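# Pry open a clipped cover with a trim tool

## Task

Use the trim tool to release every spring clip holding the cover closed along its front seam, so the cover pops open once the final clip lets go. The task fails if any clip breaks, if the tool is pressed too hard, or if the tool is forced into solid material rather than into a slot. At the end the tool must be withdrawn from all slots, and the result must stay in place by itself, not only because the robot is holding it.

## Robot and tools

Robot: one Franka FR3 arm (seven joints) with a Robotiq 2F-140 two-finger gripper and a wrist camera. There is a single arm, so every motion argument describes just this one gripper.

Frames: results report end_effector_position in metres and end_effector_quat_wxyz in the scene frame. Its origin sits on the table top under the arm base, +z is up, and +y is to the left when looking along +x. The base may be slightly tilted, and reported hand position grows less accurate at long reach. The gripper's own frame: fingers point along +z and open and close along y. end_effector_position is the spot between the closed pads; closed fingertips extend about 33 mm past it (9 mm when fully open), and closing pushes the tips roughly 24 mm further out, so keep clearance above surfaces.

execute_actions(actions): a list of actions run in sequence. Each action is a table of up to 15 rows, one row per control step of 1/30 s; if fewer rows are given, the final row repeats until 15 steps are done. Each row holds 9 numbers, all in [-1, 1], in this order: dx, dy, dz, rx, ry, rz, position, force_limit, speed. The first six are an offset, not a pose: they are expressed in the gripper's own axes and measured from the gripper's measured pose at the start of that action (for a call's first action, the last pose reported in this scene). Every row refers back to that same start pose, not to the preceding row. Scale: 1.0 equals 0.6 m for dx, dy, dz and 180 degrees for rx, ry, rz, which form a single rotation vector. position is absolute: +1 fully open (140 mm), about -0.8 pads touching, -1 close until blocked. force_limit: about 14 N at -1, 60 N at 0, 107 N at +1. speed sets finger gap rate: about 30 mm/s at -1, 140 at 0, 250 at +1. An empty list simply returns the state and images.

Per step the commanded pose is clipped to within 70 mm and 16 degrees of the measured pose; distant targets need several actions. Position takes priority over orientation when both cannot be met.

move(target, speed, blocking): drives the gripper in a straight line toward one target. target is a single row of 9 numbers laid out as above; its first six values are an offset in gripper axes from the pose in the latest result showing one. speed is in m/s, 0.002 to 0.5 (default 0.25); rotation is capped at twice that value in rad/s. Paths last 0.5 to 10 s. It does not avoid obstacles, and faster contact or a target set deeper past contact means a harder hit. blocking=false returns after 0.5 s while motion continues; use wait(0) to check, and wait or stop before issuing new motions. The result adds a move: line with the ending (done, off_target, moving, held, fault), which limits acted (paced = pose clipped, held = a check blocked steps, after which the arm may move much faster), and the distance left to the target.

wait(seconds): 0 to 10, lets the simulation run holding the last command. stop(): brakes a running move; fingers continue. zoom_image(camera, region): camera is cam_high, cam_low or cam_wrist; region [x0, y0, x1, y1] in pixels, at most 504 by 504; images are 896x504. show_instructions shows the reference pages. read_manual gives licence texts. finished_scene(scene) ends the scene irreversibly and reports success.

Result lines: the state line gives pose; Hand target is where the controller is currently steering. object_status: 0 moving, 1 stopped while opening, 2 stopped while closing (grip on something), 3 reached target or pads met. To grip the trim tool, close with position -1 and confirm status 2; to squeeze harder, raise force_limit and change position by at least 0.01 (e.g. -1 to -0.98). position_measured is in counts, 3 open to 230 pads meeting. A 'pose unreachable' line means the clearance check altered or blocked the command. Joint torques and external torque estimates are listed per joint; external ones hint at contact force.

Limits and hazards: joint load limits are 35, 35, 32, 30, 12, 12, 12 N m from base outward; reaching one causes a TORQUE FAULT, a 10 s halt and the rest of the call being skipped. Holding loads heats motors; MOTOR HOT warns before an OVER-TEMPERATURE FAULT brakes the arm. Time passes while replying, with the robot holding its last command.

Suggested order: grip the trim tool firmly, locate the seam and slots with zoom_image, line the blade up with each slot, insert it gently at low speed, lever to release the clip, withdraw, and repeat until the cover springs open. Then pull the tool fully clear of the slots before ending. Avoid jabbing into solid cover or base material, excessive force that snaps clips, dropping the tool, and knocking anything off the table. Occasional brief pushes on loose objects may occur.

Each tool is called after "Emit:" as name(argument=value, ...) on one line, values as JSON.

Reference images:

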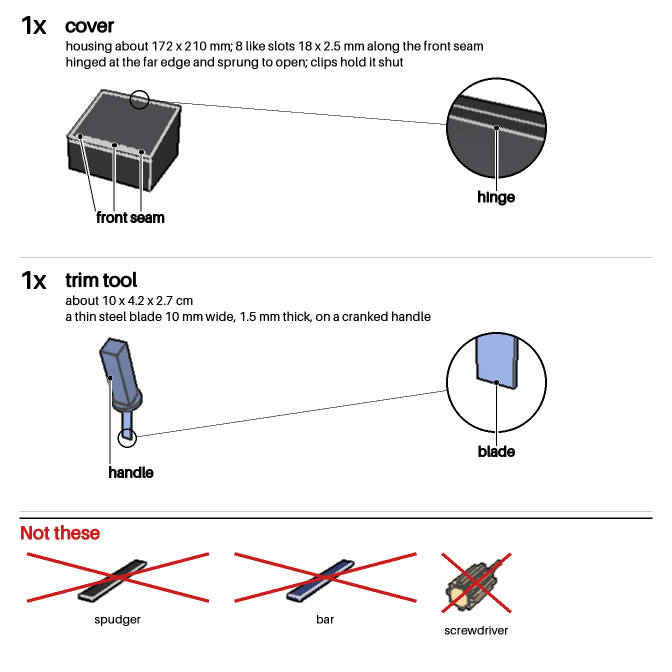

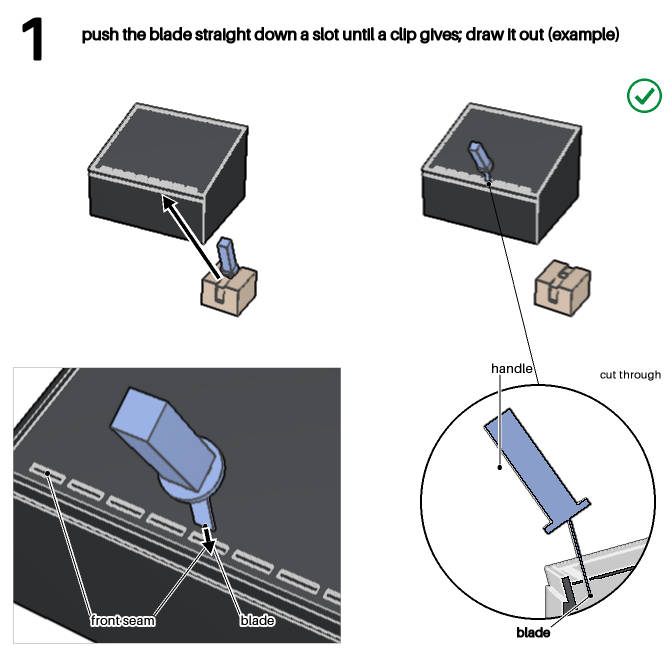

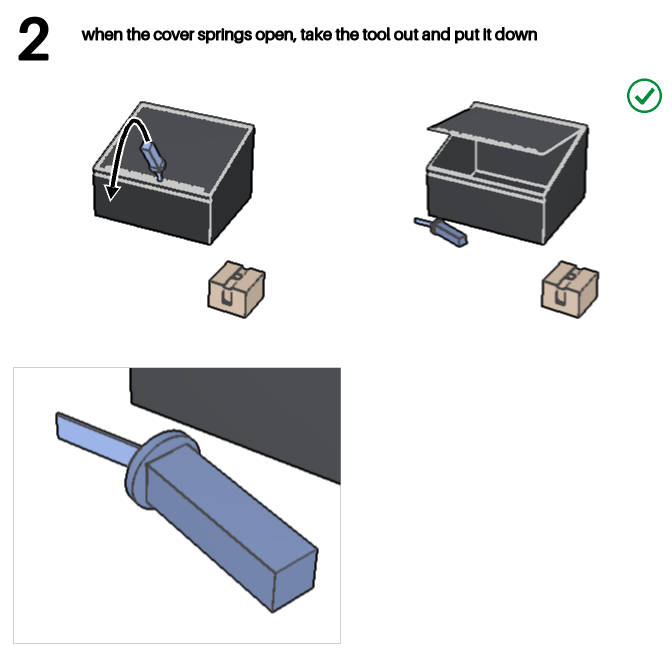

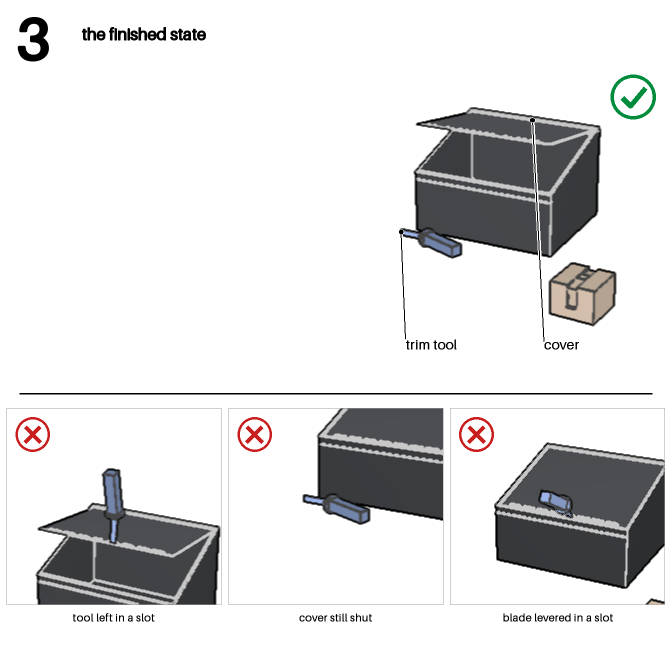

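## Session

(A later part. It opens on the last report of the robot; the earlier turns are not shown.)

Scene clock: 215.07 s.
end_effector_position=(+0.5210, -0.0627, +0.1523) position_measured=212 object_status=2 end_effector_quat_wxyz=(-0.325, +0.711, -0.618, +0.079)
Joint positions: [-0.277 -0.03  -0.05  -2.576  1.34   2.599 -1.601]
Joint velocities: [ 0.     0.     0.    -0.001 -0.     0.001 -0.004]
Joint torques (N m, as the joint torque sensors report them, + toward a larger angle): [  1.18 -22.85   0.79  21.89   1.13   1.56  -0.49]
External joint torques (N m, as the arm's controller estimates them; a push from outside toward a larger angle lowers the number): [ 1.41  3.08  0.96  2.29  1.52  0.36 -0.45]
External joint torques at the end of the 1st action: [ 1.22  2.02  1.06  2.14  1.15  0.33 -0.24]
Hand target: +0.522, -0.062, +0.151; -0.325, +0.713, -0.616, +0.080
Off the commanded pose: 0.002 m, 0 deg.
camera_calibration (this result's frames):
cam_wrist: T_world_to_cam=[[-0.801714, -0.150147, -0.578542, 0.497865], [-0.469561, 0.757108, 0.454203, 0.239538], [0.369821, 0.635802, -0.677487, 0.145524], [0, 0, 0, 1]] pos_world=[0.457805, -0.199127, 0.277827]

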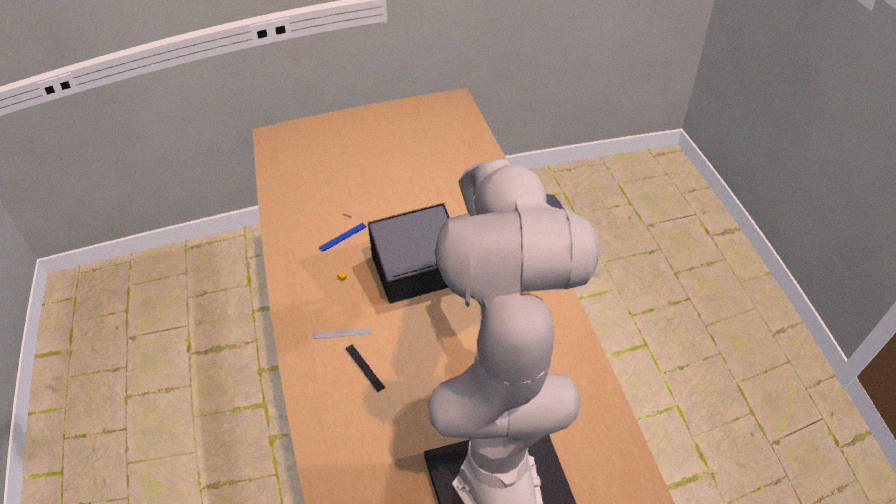

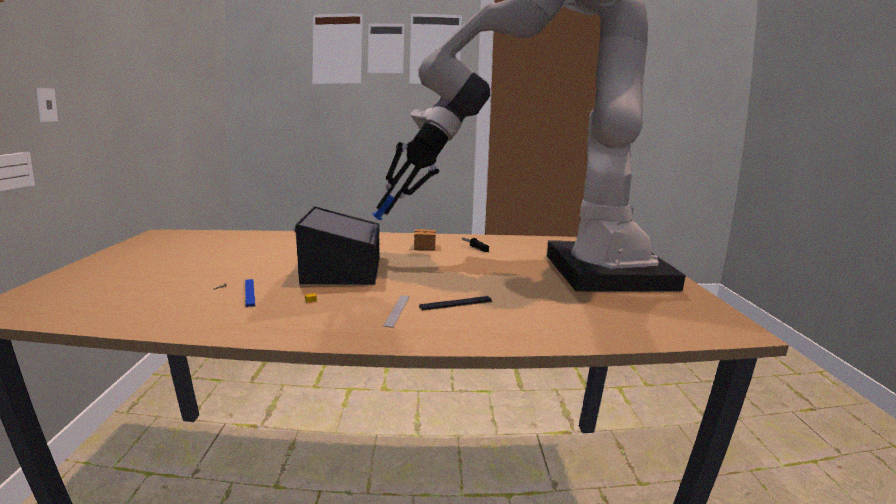

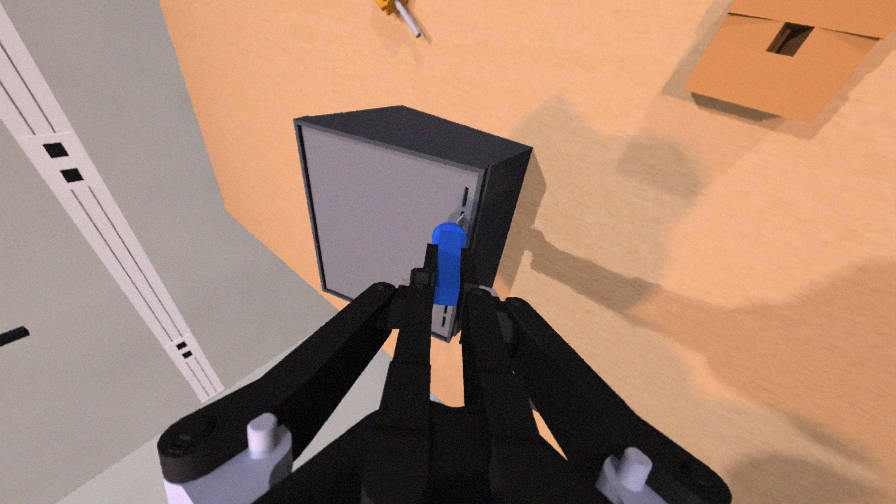

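Emit:
execute_actions(actions=[[[0.0017,0.0061,0.0047,0,0,0,-1,0.8,-0.6]]])

Scene clock: 218.57 s.
end_effector_position=(+0.5209, -0.0629, +0.1521) position_measured=212 object_status=2 end_effector_quat_wxyz=(-0.327, +0.709, -0.619, +0.080)
Joint positions: [-0.277 -0.03  -0.051 -2.578  1.35   2.598 -1.608]
Joint velocities: [-0.001 -0.    -0.001 -0.     0.001 -0.001 -0.005]
Joint torques (N m, as the joint torque sensors report them, + toward a larger angle): [  0.19 -20.52   0.    20.56   1.2    1.52  -0.48]
External joint torques (N m, as the arm's controller estimates them; a push from outside toward a larger angle lowers the number): [ 0.5   5.43  0.26  0.94  1.59  0.32 -0.44]
Hand target: +0.520, -0.063, +0.148; -0.325, +0.711, -0.618, +0.079
Off the commanded pose: 0.005 m, 0 deg.
camera_calibration (this result's frames):
cam_wrist: T_world_to_cam=[[-0.800674, -0.14547, -0.58117, 0.497848], [-0.467944, 0.757598, 0.455054, 0.238785], [0.374097, 0.636305, -0.674661, 0.142963], [0, 0, 0, 1]] pos_world=[0.45687, -0.199449, 0.277126]

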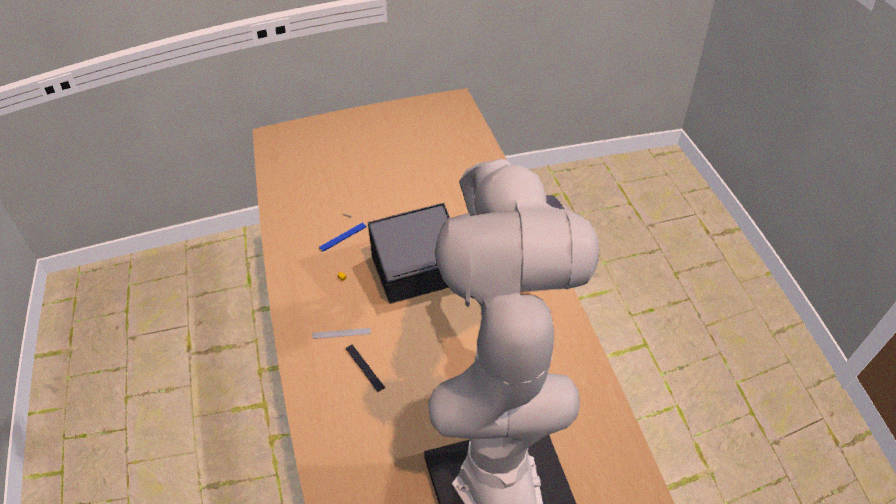

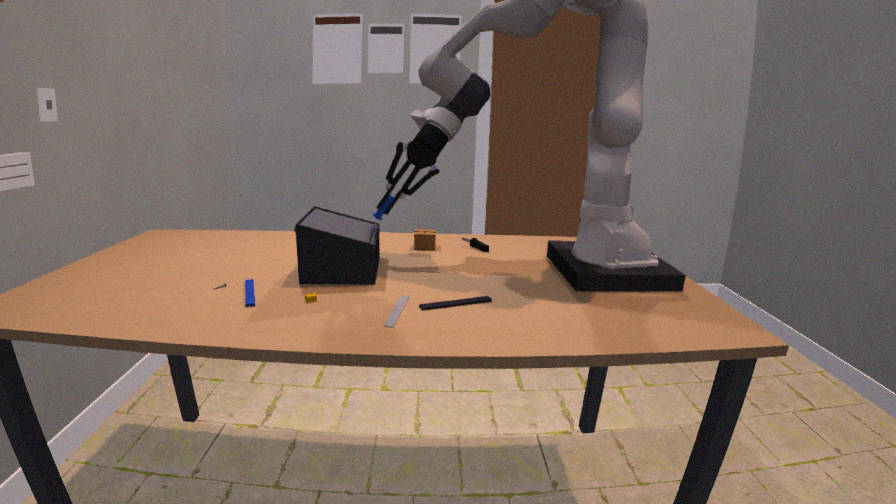

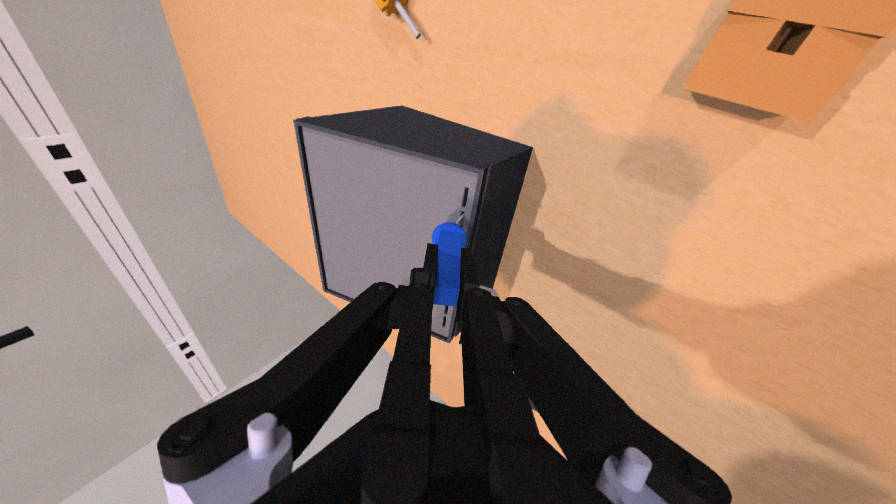

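Emit:
move(target=[-0.0093,-0.0082,-0.0255,-0.001,0,-0.001,-1,0.8,-0.6], speed=0.015)

Emit:
move(target=[-0.034,-0.0015,0.0125,0,0.001,0.003,-1,0.8,-0.6], speed=0.02)

Emit:
zoom_image(camera="cam_wrist", region=[450, 198, 482, 230])

Scene clock: 223.77 s.
end_effector_position=(+0.5168, -0.0621, +0.1676) position_measured=212 object_status=2 end_effector_quat_wxyz=(-0.325, +0.715, -0.614, +0.082)
Joint positions: [-0.281 -0.083 -0.052 -2.597  1.289  2.591 -1.559]
Joint velocities: [-0.001 -0.002  0.001 -0.004 -0.013 -0.003  0.028]
Joint torques (N m, as the joint torque sensors report them, + toward a larger angle): [ -1.55 -25.72  -1.47  20.52  -1.35   0.67   0.39]
External joint torques (N m, as the arm's controller estimates them; a push from outside toward a larger angle lowers the number): [-1.33 -1.14 -1.39  0.42 -0.99 -0.6   0.43]
Hand target: +0.516, -0.063, +0.168; -0.326, +0.711, -0.618, +0.079
Off the commanded pose: 0.002 m, 1 deg.
move: done
camera_calibration (this result's frames):
cam_wrist: T_world_to_cam=[[-0.796502, -0.161444, -0.582685, 0.500749], [-0.479439, 0.755818, 0.445956, 0.236559], [0.368407, 0.634566, -0.679413, 0.158057], [0, 0, 0, 1]] pos_world=[0.454033, -0.198251, 0.29367]

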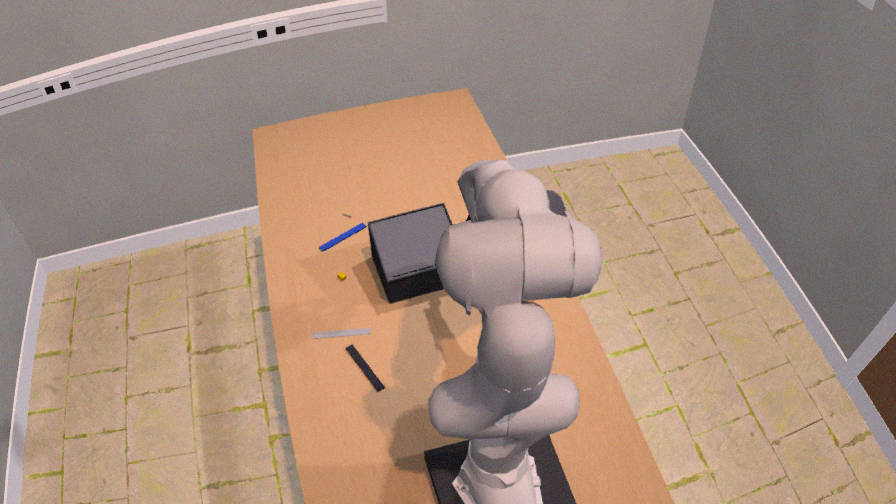

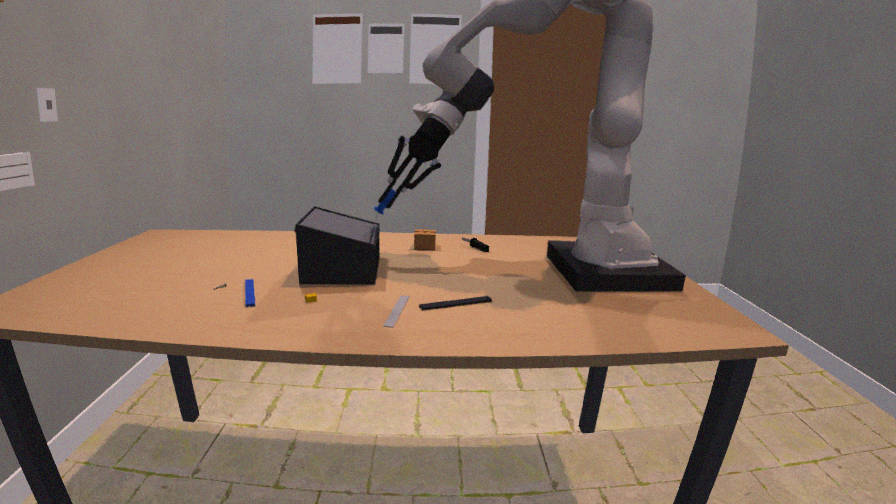

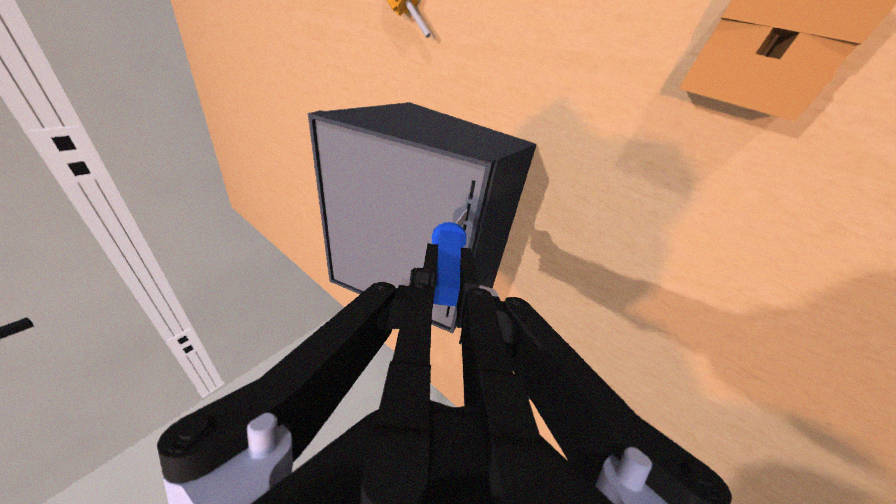

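Scene clock: 225.07 s.
end_effector_position=(+0.5156, -0.0412, +0.1666) position_measured=212 object_status=2 end_effector_quat_wxyz=(-0.324, +0.715, -0.614, +0.081)
Joint positions: [-0.256 -0.098 -0.019 -2.619  1.325  2.623 -1.548]
Joint velocities: [-0.001 -0.001  0.003  0.     0.008  0.011  0.01 ]
Joint torques (N m, as the joint torque sensors report them, + toward a larger angle): [  0.85 -25.82   1.54  20.5    0.63   1.68   0.38]
External joint torques (N m, as the arm's controller estimates them; a push from outside toward a larger angle lowers the number): [ 1.18 -1.71  1.76  0.39  1.07  0.37  0.42]
Hand target: +0.516, -0.041, +0.168; -0.324, +0.712, -0.618, +0.082
Off the commanded pose: 0.002 m, 1 deg.
move: done
camera_calibration (this result's frames):
cam_wrist: T_world_to_cam=[[-0.7983, -0.16227, -0.579987, 0.503025], [-0.478424, 0.75582, 0.447043, 0.219909], [0.365824, 0.634354, -0.681005, 0.146089], [0, 0, 0, 1]] pos_world=[0.453331, -0.177258, 0.292926]

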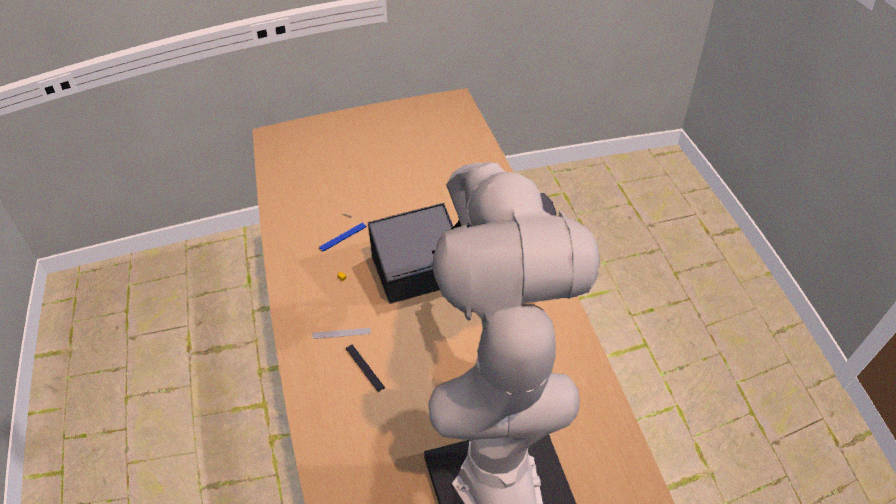

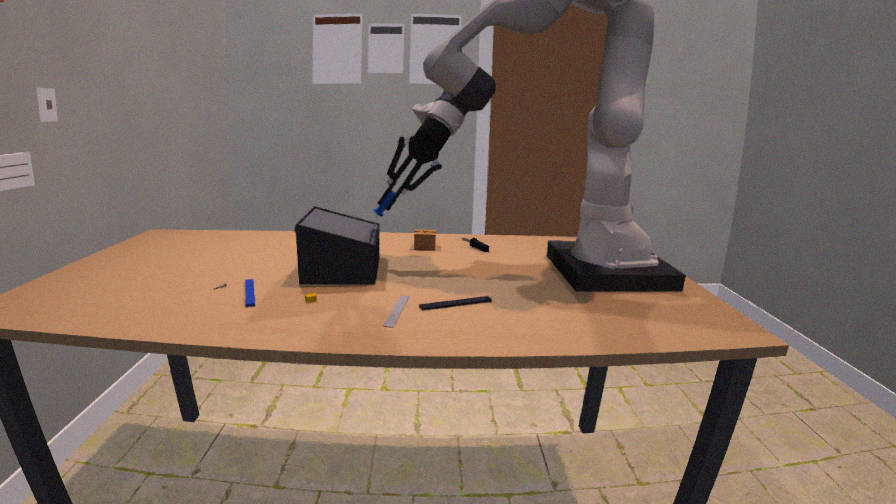

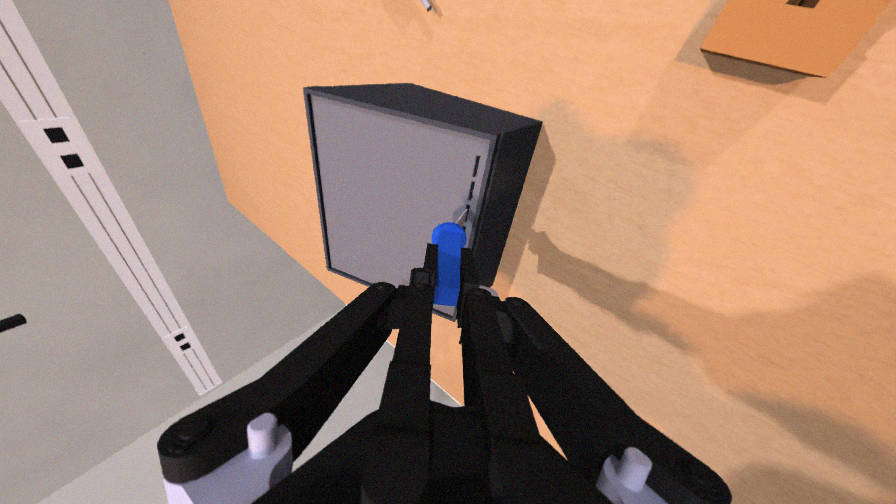

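Region (450, 198, 482, 230) of cam_wrist's 896x504 image, scaled by 15.750, with more detail than that image has.

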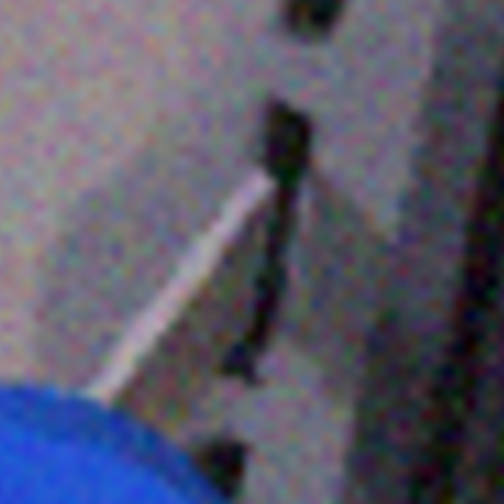

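Emit:
execute_actions(actions=[[[-0.0007,-0.0006,0.0055,0,0,0,-1,0.8,-0.6]]])

Emit:
zoom_image(camera="cam_wrist", region=[450, 198, 482, 230])

Scene clock: 227.60 s.
end_effector_position=(+0.5165, -0.0410, +0.1647) position_measured=212 object_status=2 end_effector_quat_wxyz=(-0.324, +0.713, -0.616, +0.080)
Joint positions: [-0.254 -0.091 -0.019 -2.615  1.332  2.625 -1.548]
Joint velocities: [ 0.     0.001  0.001 -0.     0.002 -0.    -0.003]
Joint torques (N m, as the joint torque sensors report them, + toward a larger angle): [  1.22 -22.63   1.01  21.91   0.63   1.55  -0.31]
External joint torques (N m, as the arm's controller estimates them; a push from outside toward a larger angle lowers the number): [ 1.39  1.59  1.09  1.96  1.09  0.28 -0.27]
Hand target: +0.517, -0.040, +0.164; -0.324, +0.715, -0.614, +0.081
Off the commanded pose: 0.002 m, 0 deg.
camera_calibration (this result's frames):
cam_wrist: T_world_to_cam=[[-0.800609, -0.156291, -0.578445, 0.503968], [-0.473384, 0.756813, 0.450712, 0.21788], [0.367332, 0.634671, -0.679897, 0.1434], [0, 0, 0, 1]] pos_world=[0.453947, -0.177141, 0.290814]

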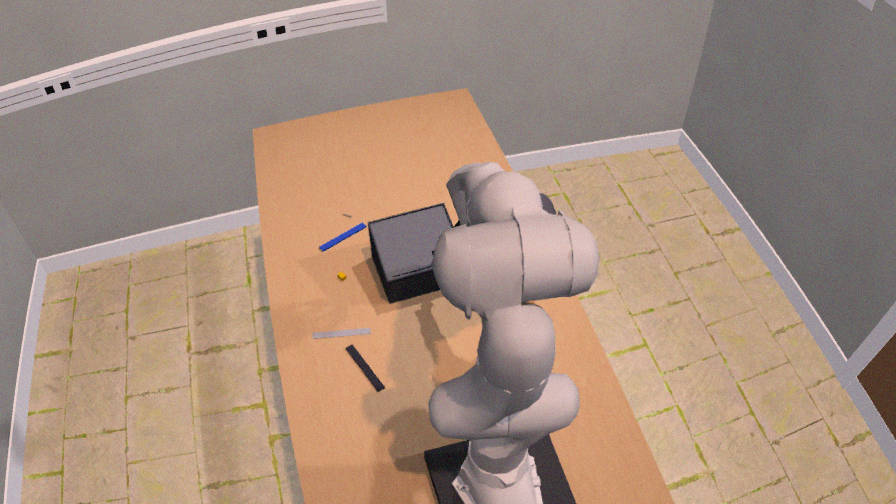

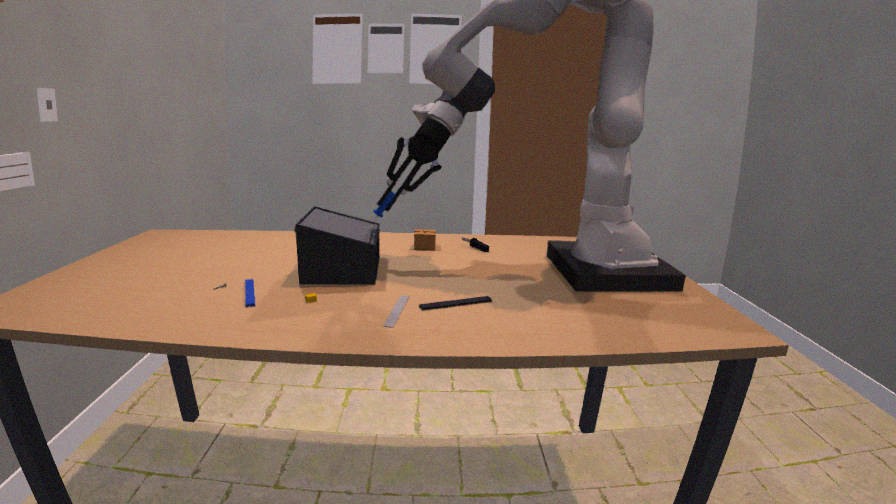

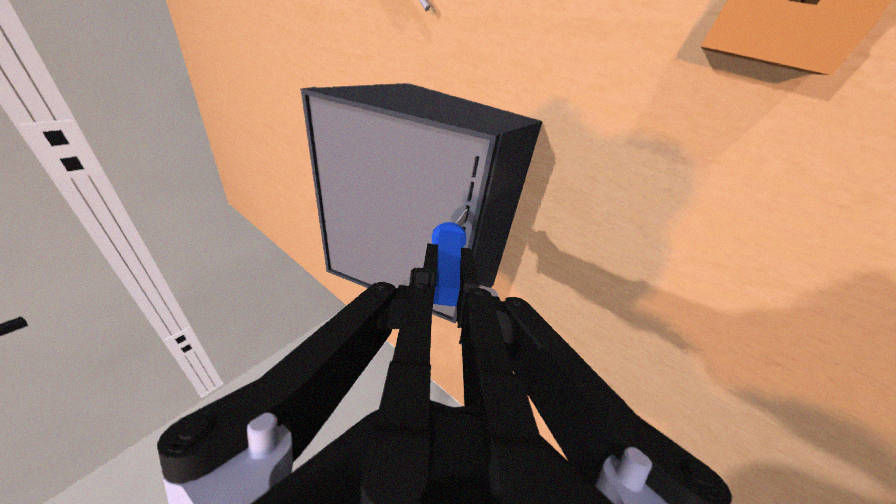

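Region (450, 198, 482, 230) of cam_wrist's 896x504 image, scaled by 15.750, with more detail than that image has.

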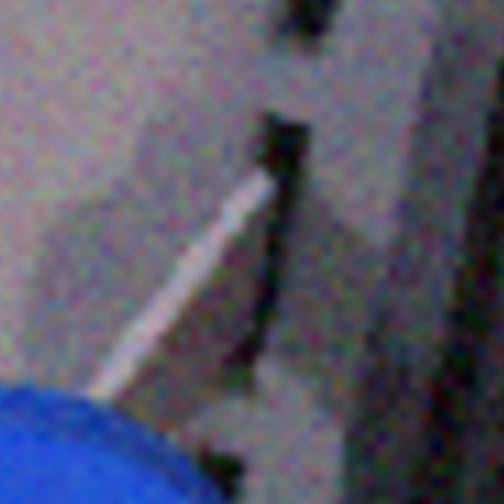

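Emit:
execute_actions(actions=[[[0.0001,0.0004,0.0049,0,0,-0.0015,-1,0.8,-0.6]],[[0.0001,0.0001,0.005,0,0.0005,-0.002,-1,0.8,-0.6]],[[0.0001,0.0002,0.005,0,0.0005,-0.002,-1,0.8,-0.6]],[[0.0001,0.0003,0.005,0,0.0005,-0.002,-1,0.8,-0.6]]])

Scene clock: 232.53 s.
end_effector_position=(+0.5183, -0.0409, +0.1571) position_measured=212 object_status=2 end_effector_quat_wxyz=(-0.324, +0.711, -0.619, +0.079)
Joint positions: [-0.251 -0.066 -0.018 -2.606  1.361  2.63  -1.571]
Joint velocities: [ 0.002 -0.001  0.     0.001  0.002 -0.    -0.002]
Joint torques (N m, as the joint torque sensors report them, + toward a larger angle): [  1.04 -22.65   1.02  22.14   0.73   1.83  -0.36]
External joint torques (N m, as the arm's controller estimates them; a push from outside toward a larger angle lowers the number): [ 1.26  2.28  1.18  2.4   1.2   0.58 -0.32]
External joint torques at the end of the 1st action: [ 1.01  1.46  0.87  1.74  0.99  0.42 -0.29]
External joint torques at the end of the 2nd action: [ 1.29  1.47  0.86  1.55  0.96  0.37 -0.21]
External joint torques at the end of the 3rd action: [ 1.07  1.44  0.9   1.95  0.98  0.47 -0.32]
Hand target: +0.519, -0.040, +0.156; -0.323, +0.714, -0.616, +0.081
Off the commanded pose: 0.002 m, 0 deg.
camera_calibration (this result's frames):
cam_wrist: T_world_to_cam=[[-0.803112, -0.150522, -0.576501, 0.502164], [-0.468298, 0.757682, 0.454548, 0.218949], [0.368385, 0.635028, -0.678993, 0.136851], [0, 0, 0, 1]] pos_world=[0.455414, -0.17721, 0.282896]

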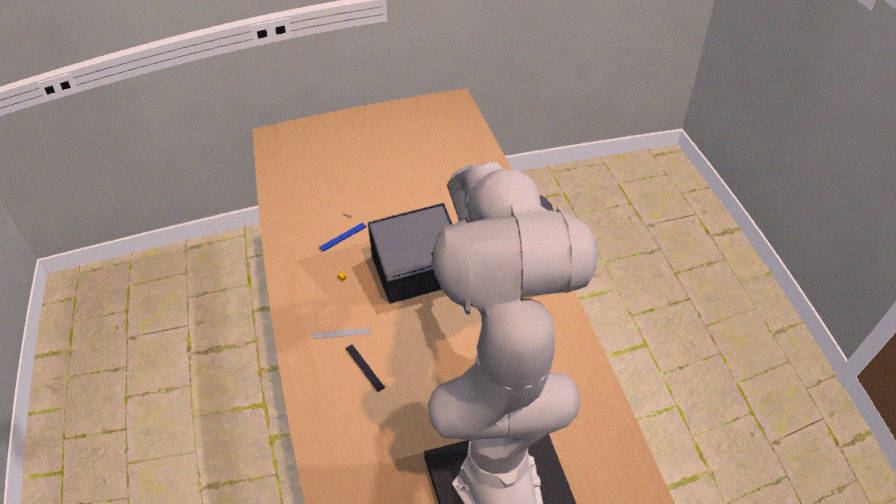

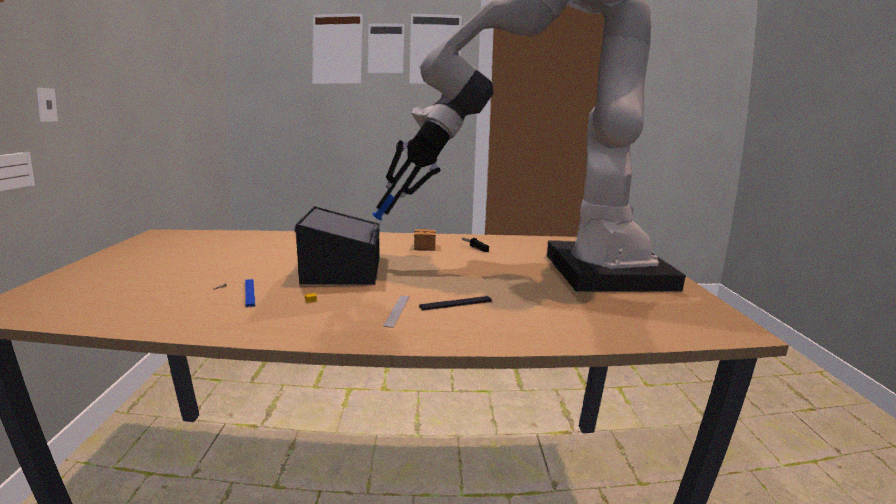

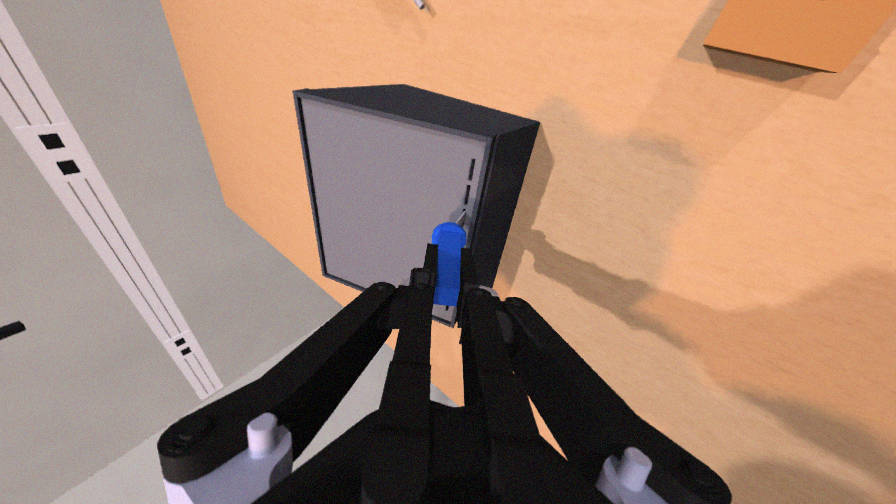

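Emit:
execute_actions(actions=[[[0.0001,0.0002,0.005,0,0.0005,-0.002,-1,0.8,-0.6]]])

Scene clock: 247.13 s.
end_effector_position=(+0.5187, -0.0410, +0.1553) position_measured=212 object_status=2 end_effector_quat_wxyz=(-0.324, +0.711, -0.619, +0.079)
Joint positions: [-0.251 -0.06  -0.018 -2.603  1.368  2.631 -1.577]
Joint velocities: [ 0.     0.001  0.     0.     0.001 -0.    -0.003]
Joint torques (N m, as the joint torque sensors report them, + toward a larger angle): [  1.22 -22.65   1.14  21.73   0.76   1.81  -0.27]
External joint torques (N m, as the arm's controller estimates them; a push from outside toward a larger angle lowers the number): [ 1.51  2.4   1.37  2.11  1.23  0.56 -0.24]
Hand target: +0.520, -0.040, +0.155; -0.323, +0.713, -0.617, +0.080
Off the commanded pose: 0.002 m, 0 deg.
camera_calibration (this result's frames):
cam_wrist: T_world_to_cam=[[-0.803391, -0.14957, -0.576361, 0.501654], [-0.467531, 0.757873, 0.455019, 0.219472], [0.368751, 0.635025, -0.678798, 0.135305], [0, 0, 0, 1]] pos_world=[0.45574, -0.177221, 0.281114]

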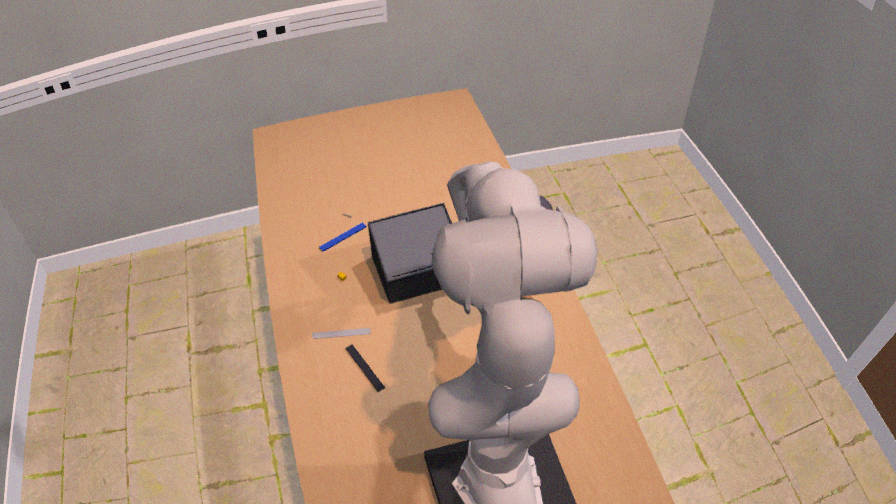

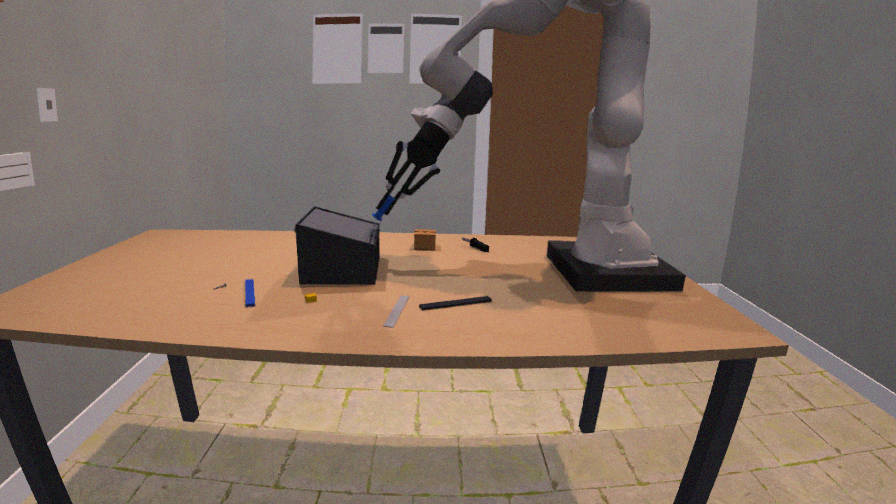

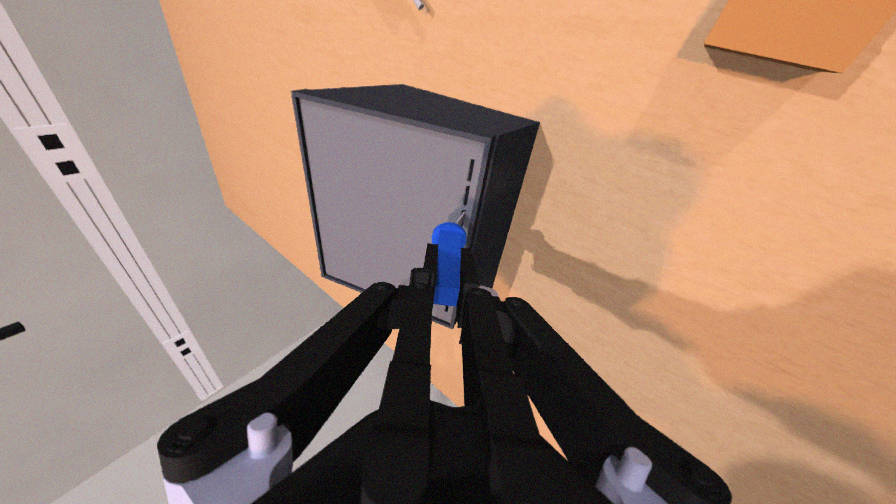

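Emit:
execute_actions(actions=[[[0.0001,0.0002,0.005,0,0.0005,-0.002,-1,0.8,-0.6]]])

Scene clock: 249.47 s.
end_effector_position=(+0.5192, -0.0410, +0.1536) position_measured=212 object_status=2 end_effector_quat_wxyz=(-0.324, +0.711, -0.619, +0.079)
Joint positions: [-0.25  -0.054 -0.018 -2.601  1.375  2.632 -1.584]
Joint velocities: [-0.    -0.001 -0.001  0.     0.002  0.001 -0.005]
Joint torques (N m, as the joint torque sensors report them, + toward a larger angle): [  1.37 -23.01   0.92  21.83   0.66   1.77  -0.33]
External joint torques (N m, as the arm's controller estimates them; a push from outside toward a larger angle lowers the number): [ 1.63  2.27  1.12  2.16  1.13  0.54 -0.3 ]
Hand target: +0.520, -0.040, +0.153; -0.324, +0.713, -0.617, +0.080
Off the commanded pose: 0.002 m, 0 deg.
camera_calibration (this result's frames):
cam_wrist: T_world_to_cam=[[-0.803582, -0.148773, -0.576301, 0.501158], [-0.466912, 0.75805, 0.45536, 0.220096], [0.369119, 0.635001, -0.678619, 0.133754], [0, 0, 0, 1]] pos_world=[0.456116, -0.177219, 0.279363]

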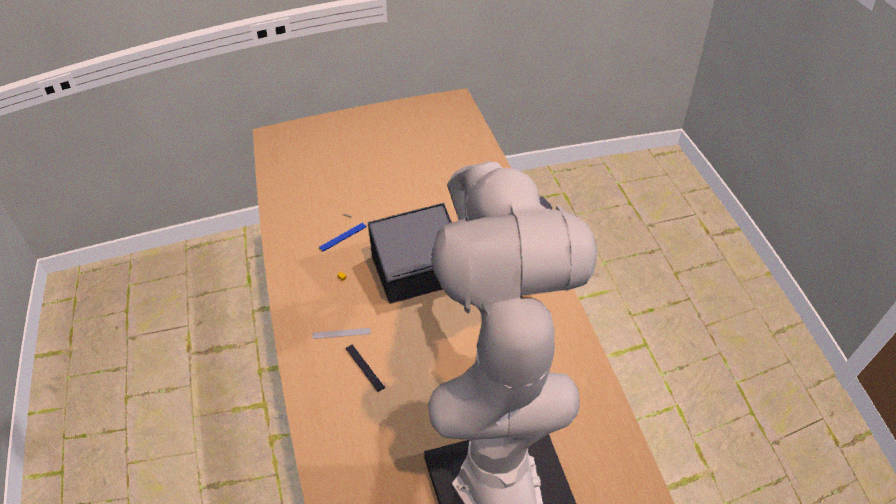

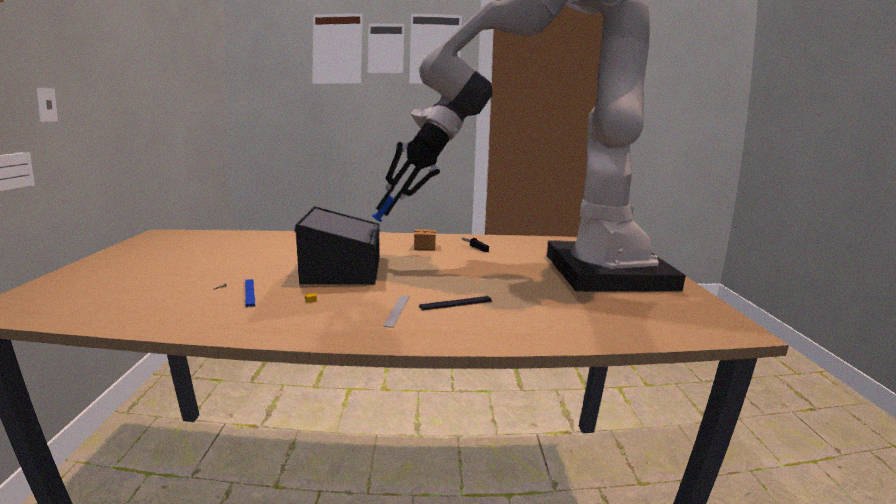

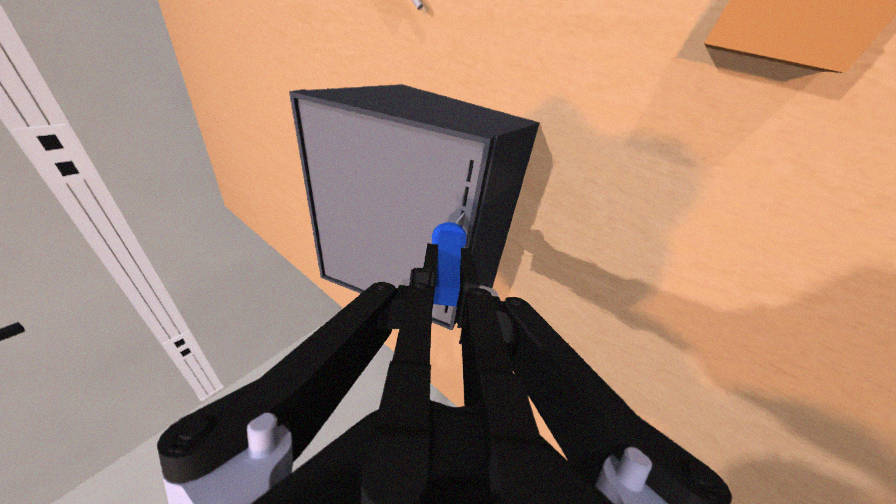

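Emit:
execute_actions(actions=[[[0.0001,0.0002,0.005,0,0.0005,-0.002,-1,0.8,-0.6]],[[0.0001,0.0002,0.005,0,0.0005,-0.002,-1,0.8,-0.6]]])

Scene clock: 252.03 s.
end_effector_position=(+0.5200, -0.0410, +0.1523) position_measured=212 object_status=2 end_effector_quat_wxyz=(-0.325, +0.709, -0.620, +0.079)
Joint positions: [-0.25  -0.049 -0.018 -2.599  1.387  2.633 -1.592]
Joint velocities: [-0.001  0.001 -0.    -0.001 -0.     0.    -0.001]
Joint torques (N m, as the joint torque sensors report them, + toward a larger angle): [  1.3  -20.25   1.27  22.7    1.06   1.87  -0.55]
External joint torques (N m, as the arm's controller estimates them; a push from outside toward a larger angle lowers the number): [ 1.63  5.    1.55  3.22  1.54  0.65 -0.51]
External joint torques at the end of the 1st action: [ 1.71  2.6   1.31  2.32  1.41  0.56 -0.34]
Hand target: +0.521, -0.040, +0.150; -0.324, +0.712, -0.618, +0.080
Off the commanded pose: 0.003 m, 0 deg.
camera_calibration (this result's frames):
cam_wrist: T_world_to_cam=[[-0.803119, -0.145448, -0.577793, 0.501164], [-0.465462, 0.758536, 0.456036, 0.220251], [0.371947, 0.635192, -0.676895, 0.130885], [0, 0, 0, 1]] pos_world=[0.456331, -0.177312, 0.277722]

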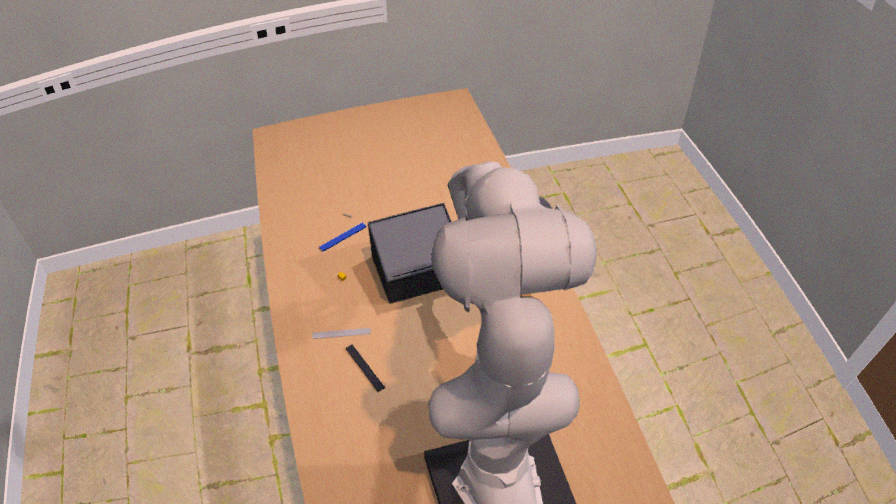

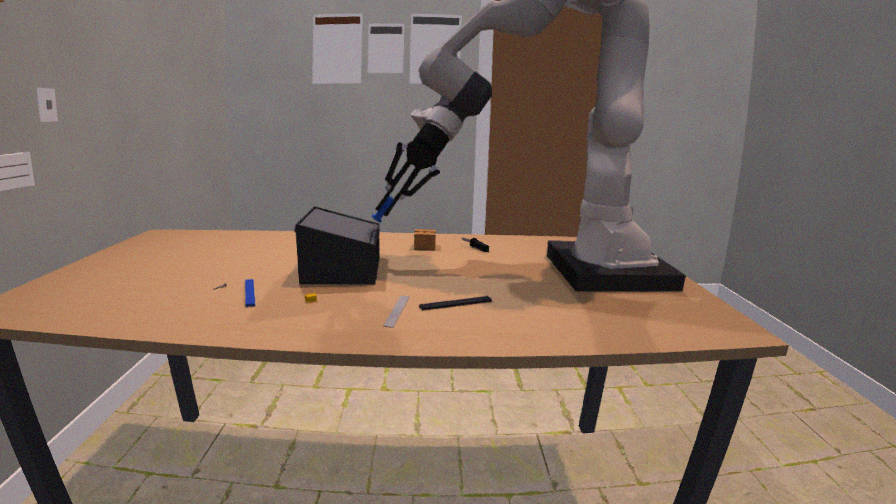

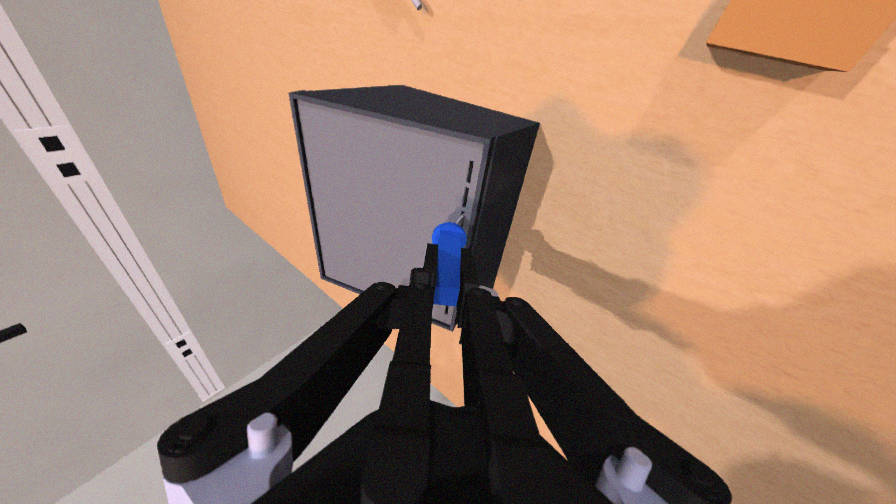

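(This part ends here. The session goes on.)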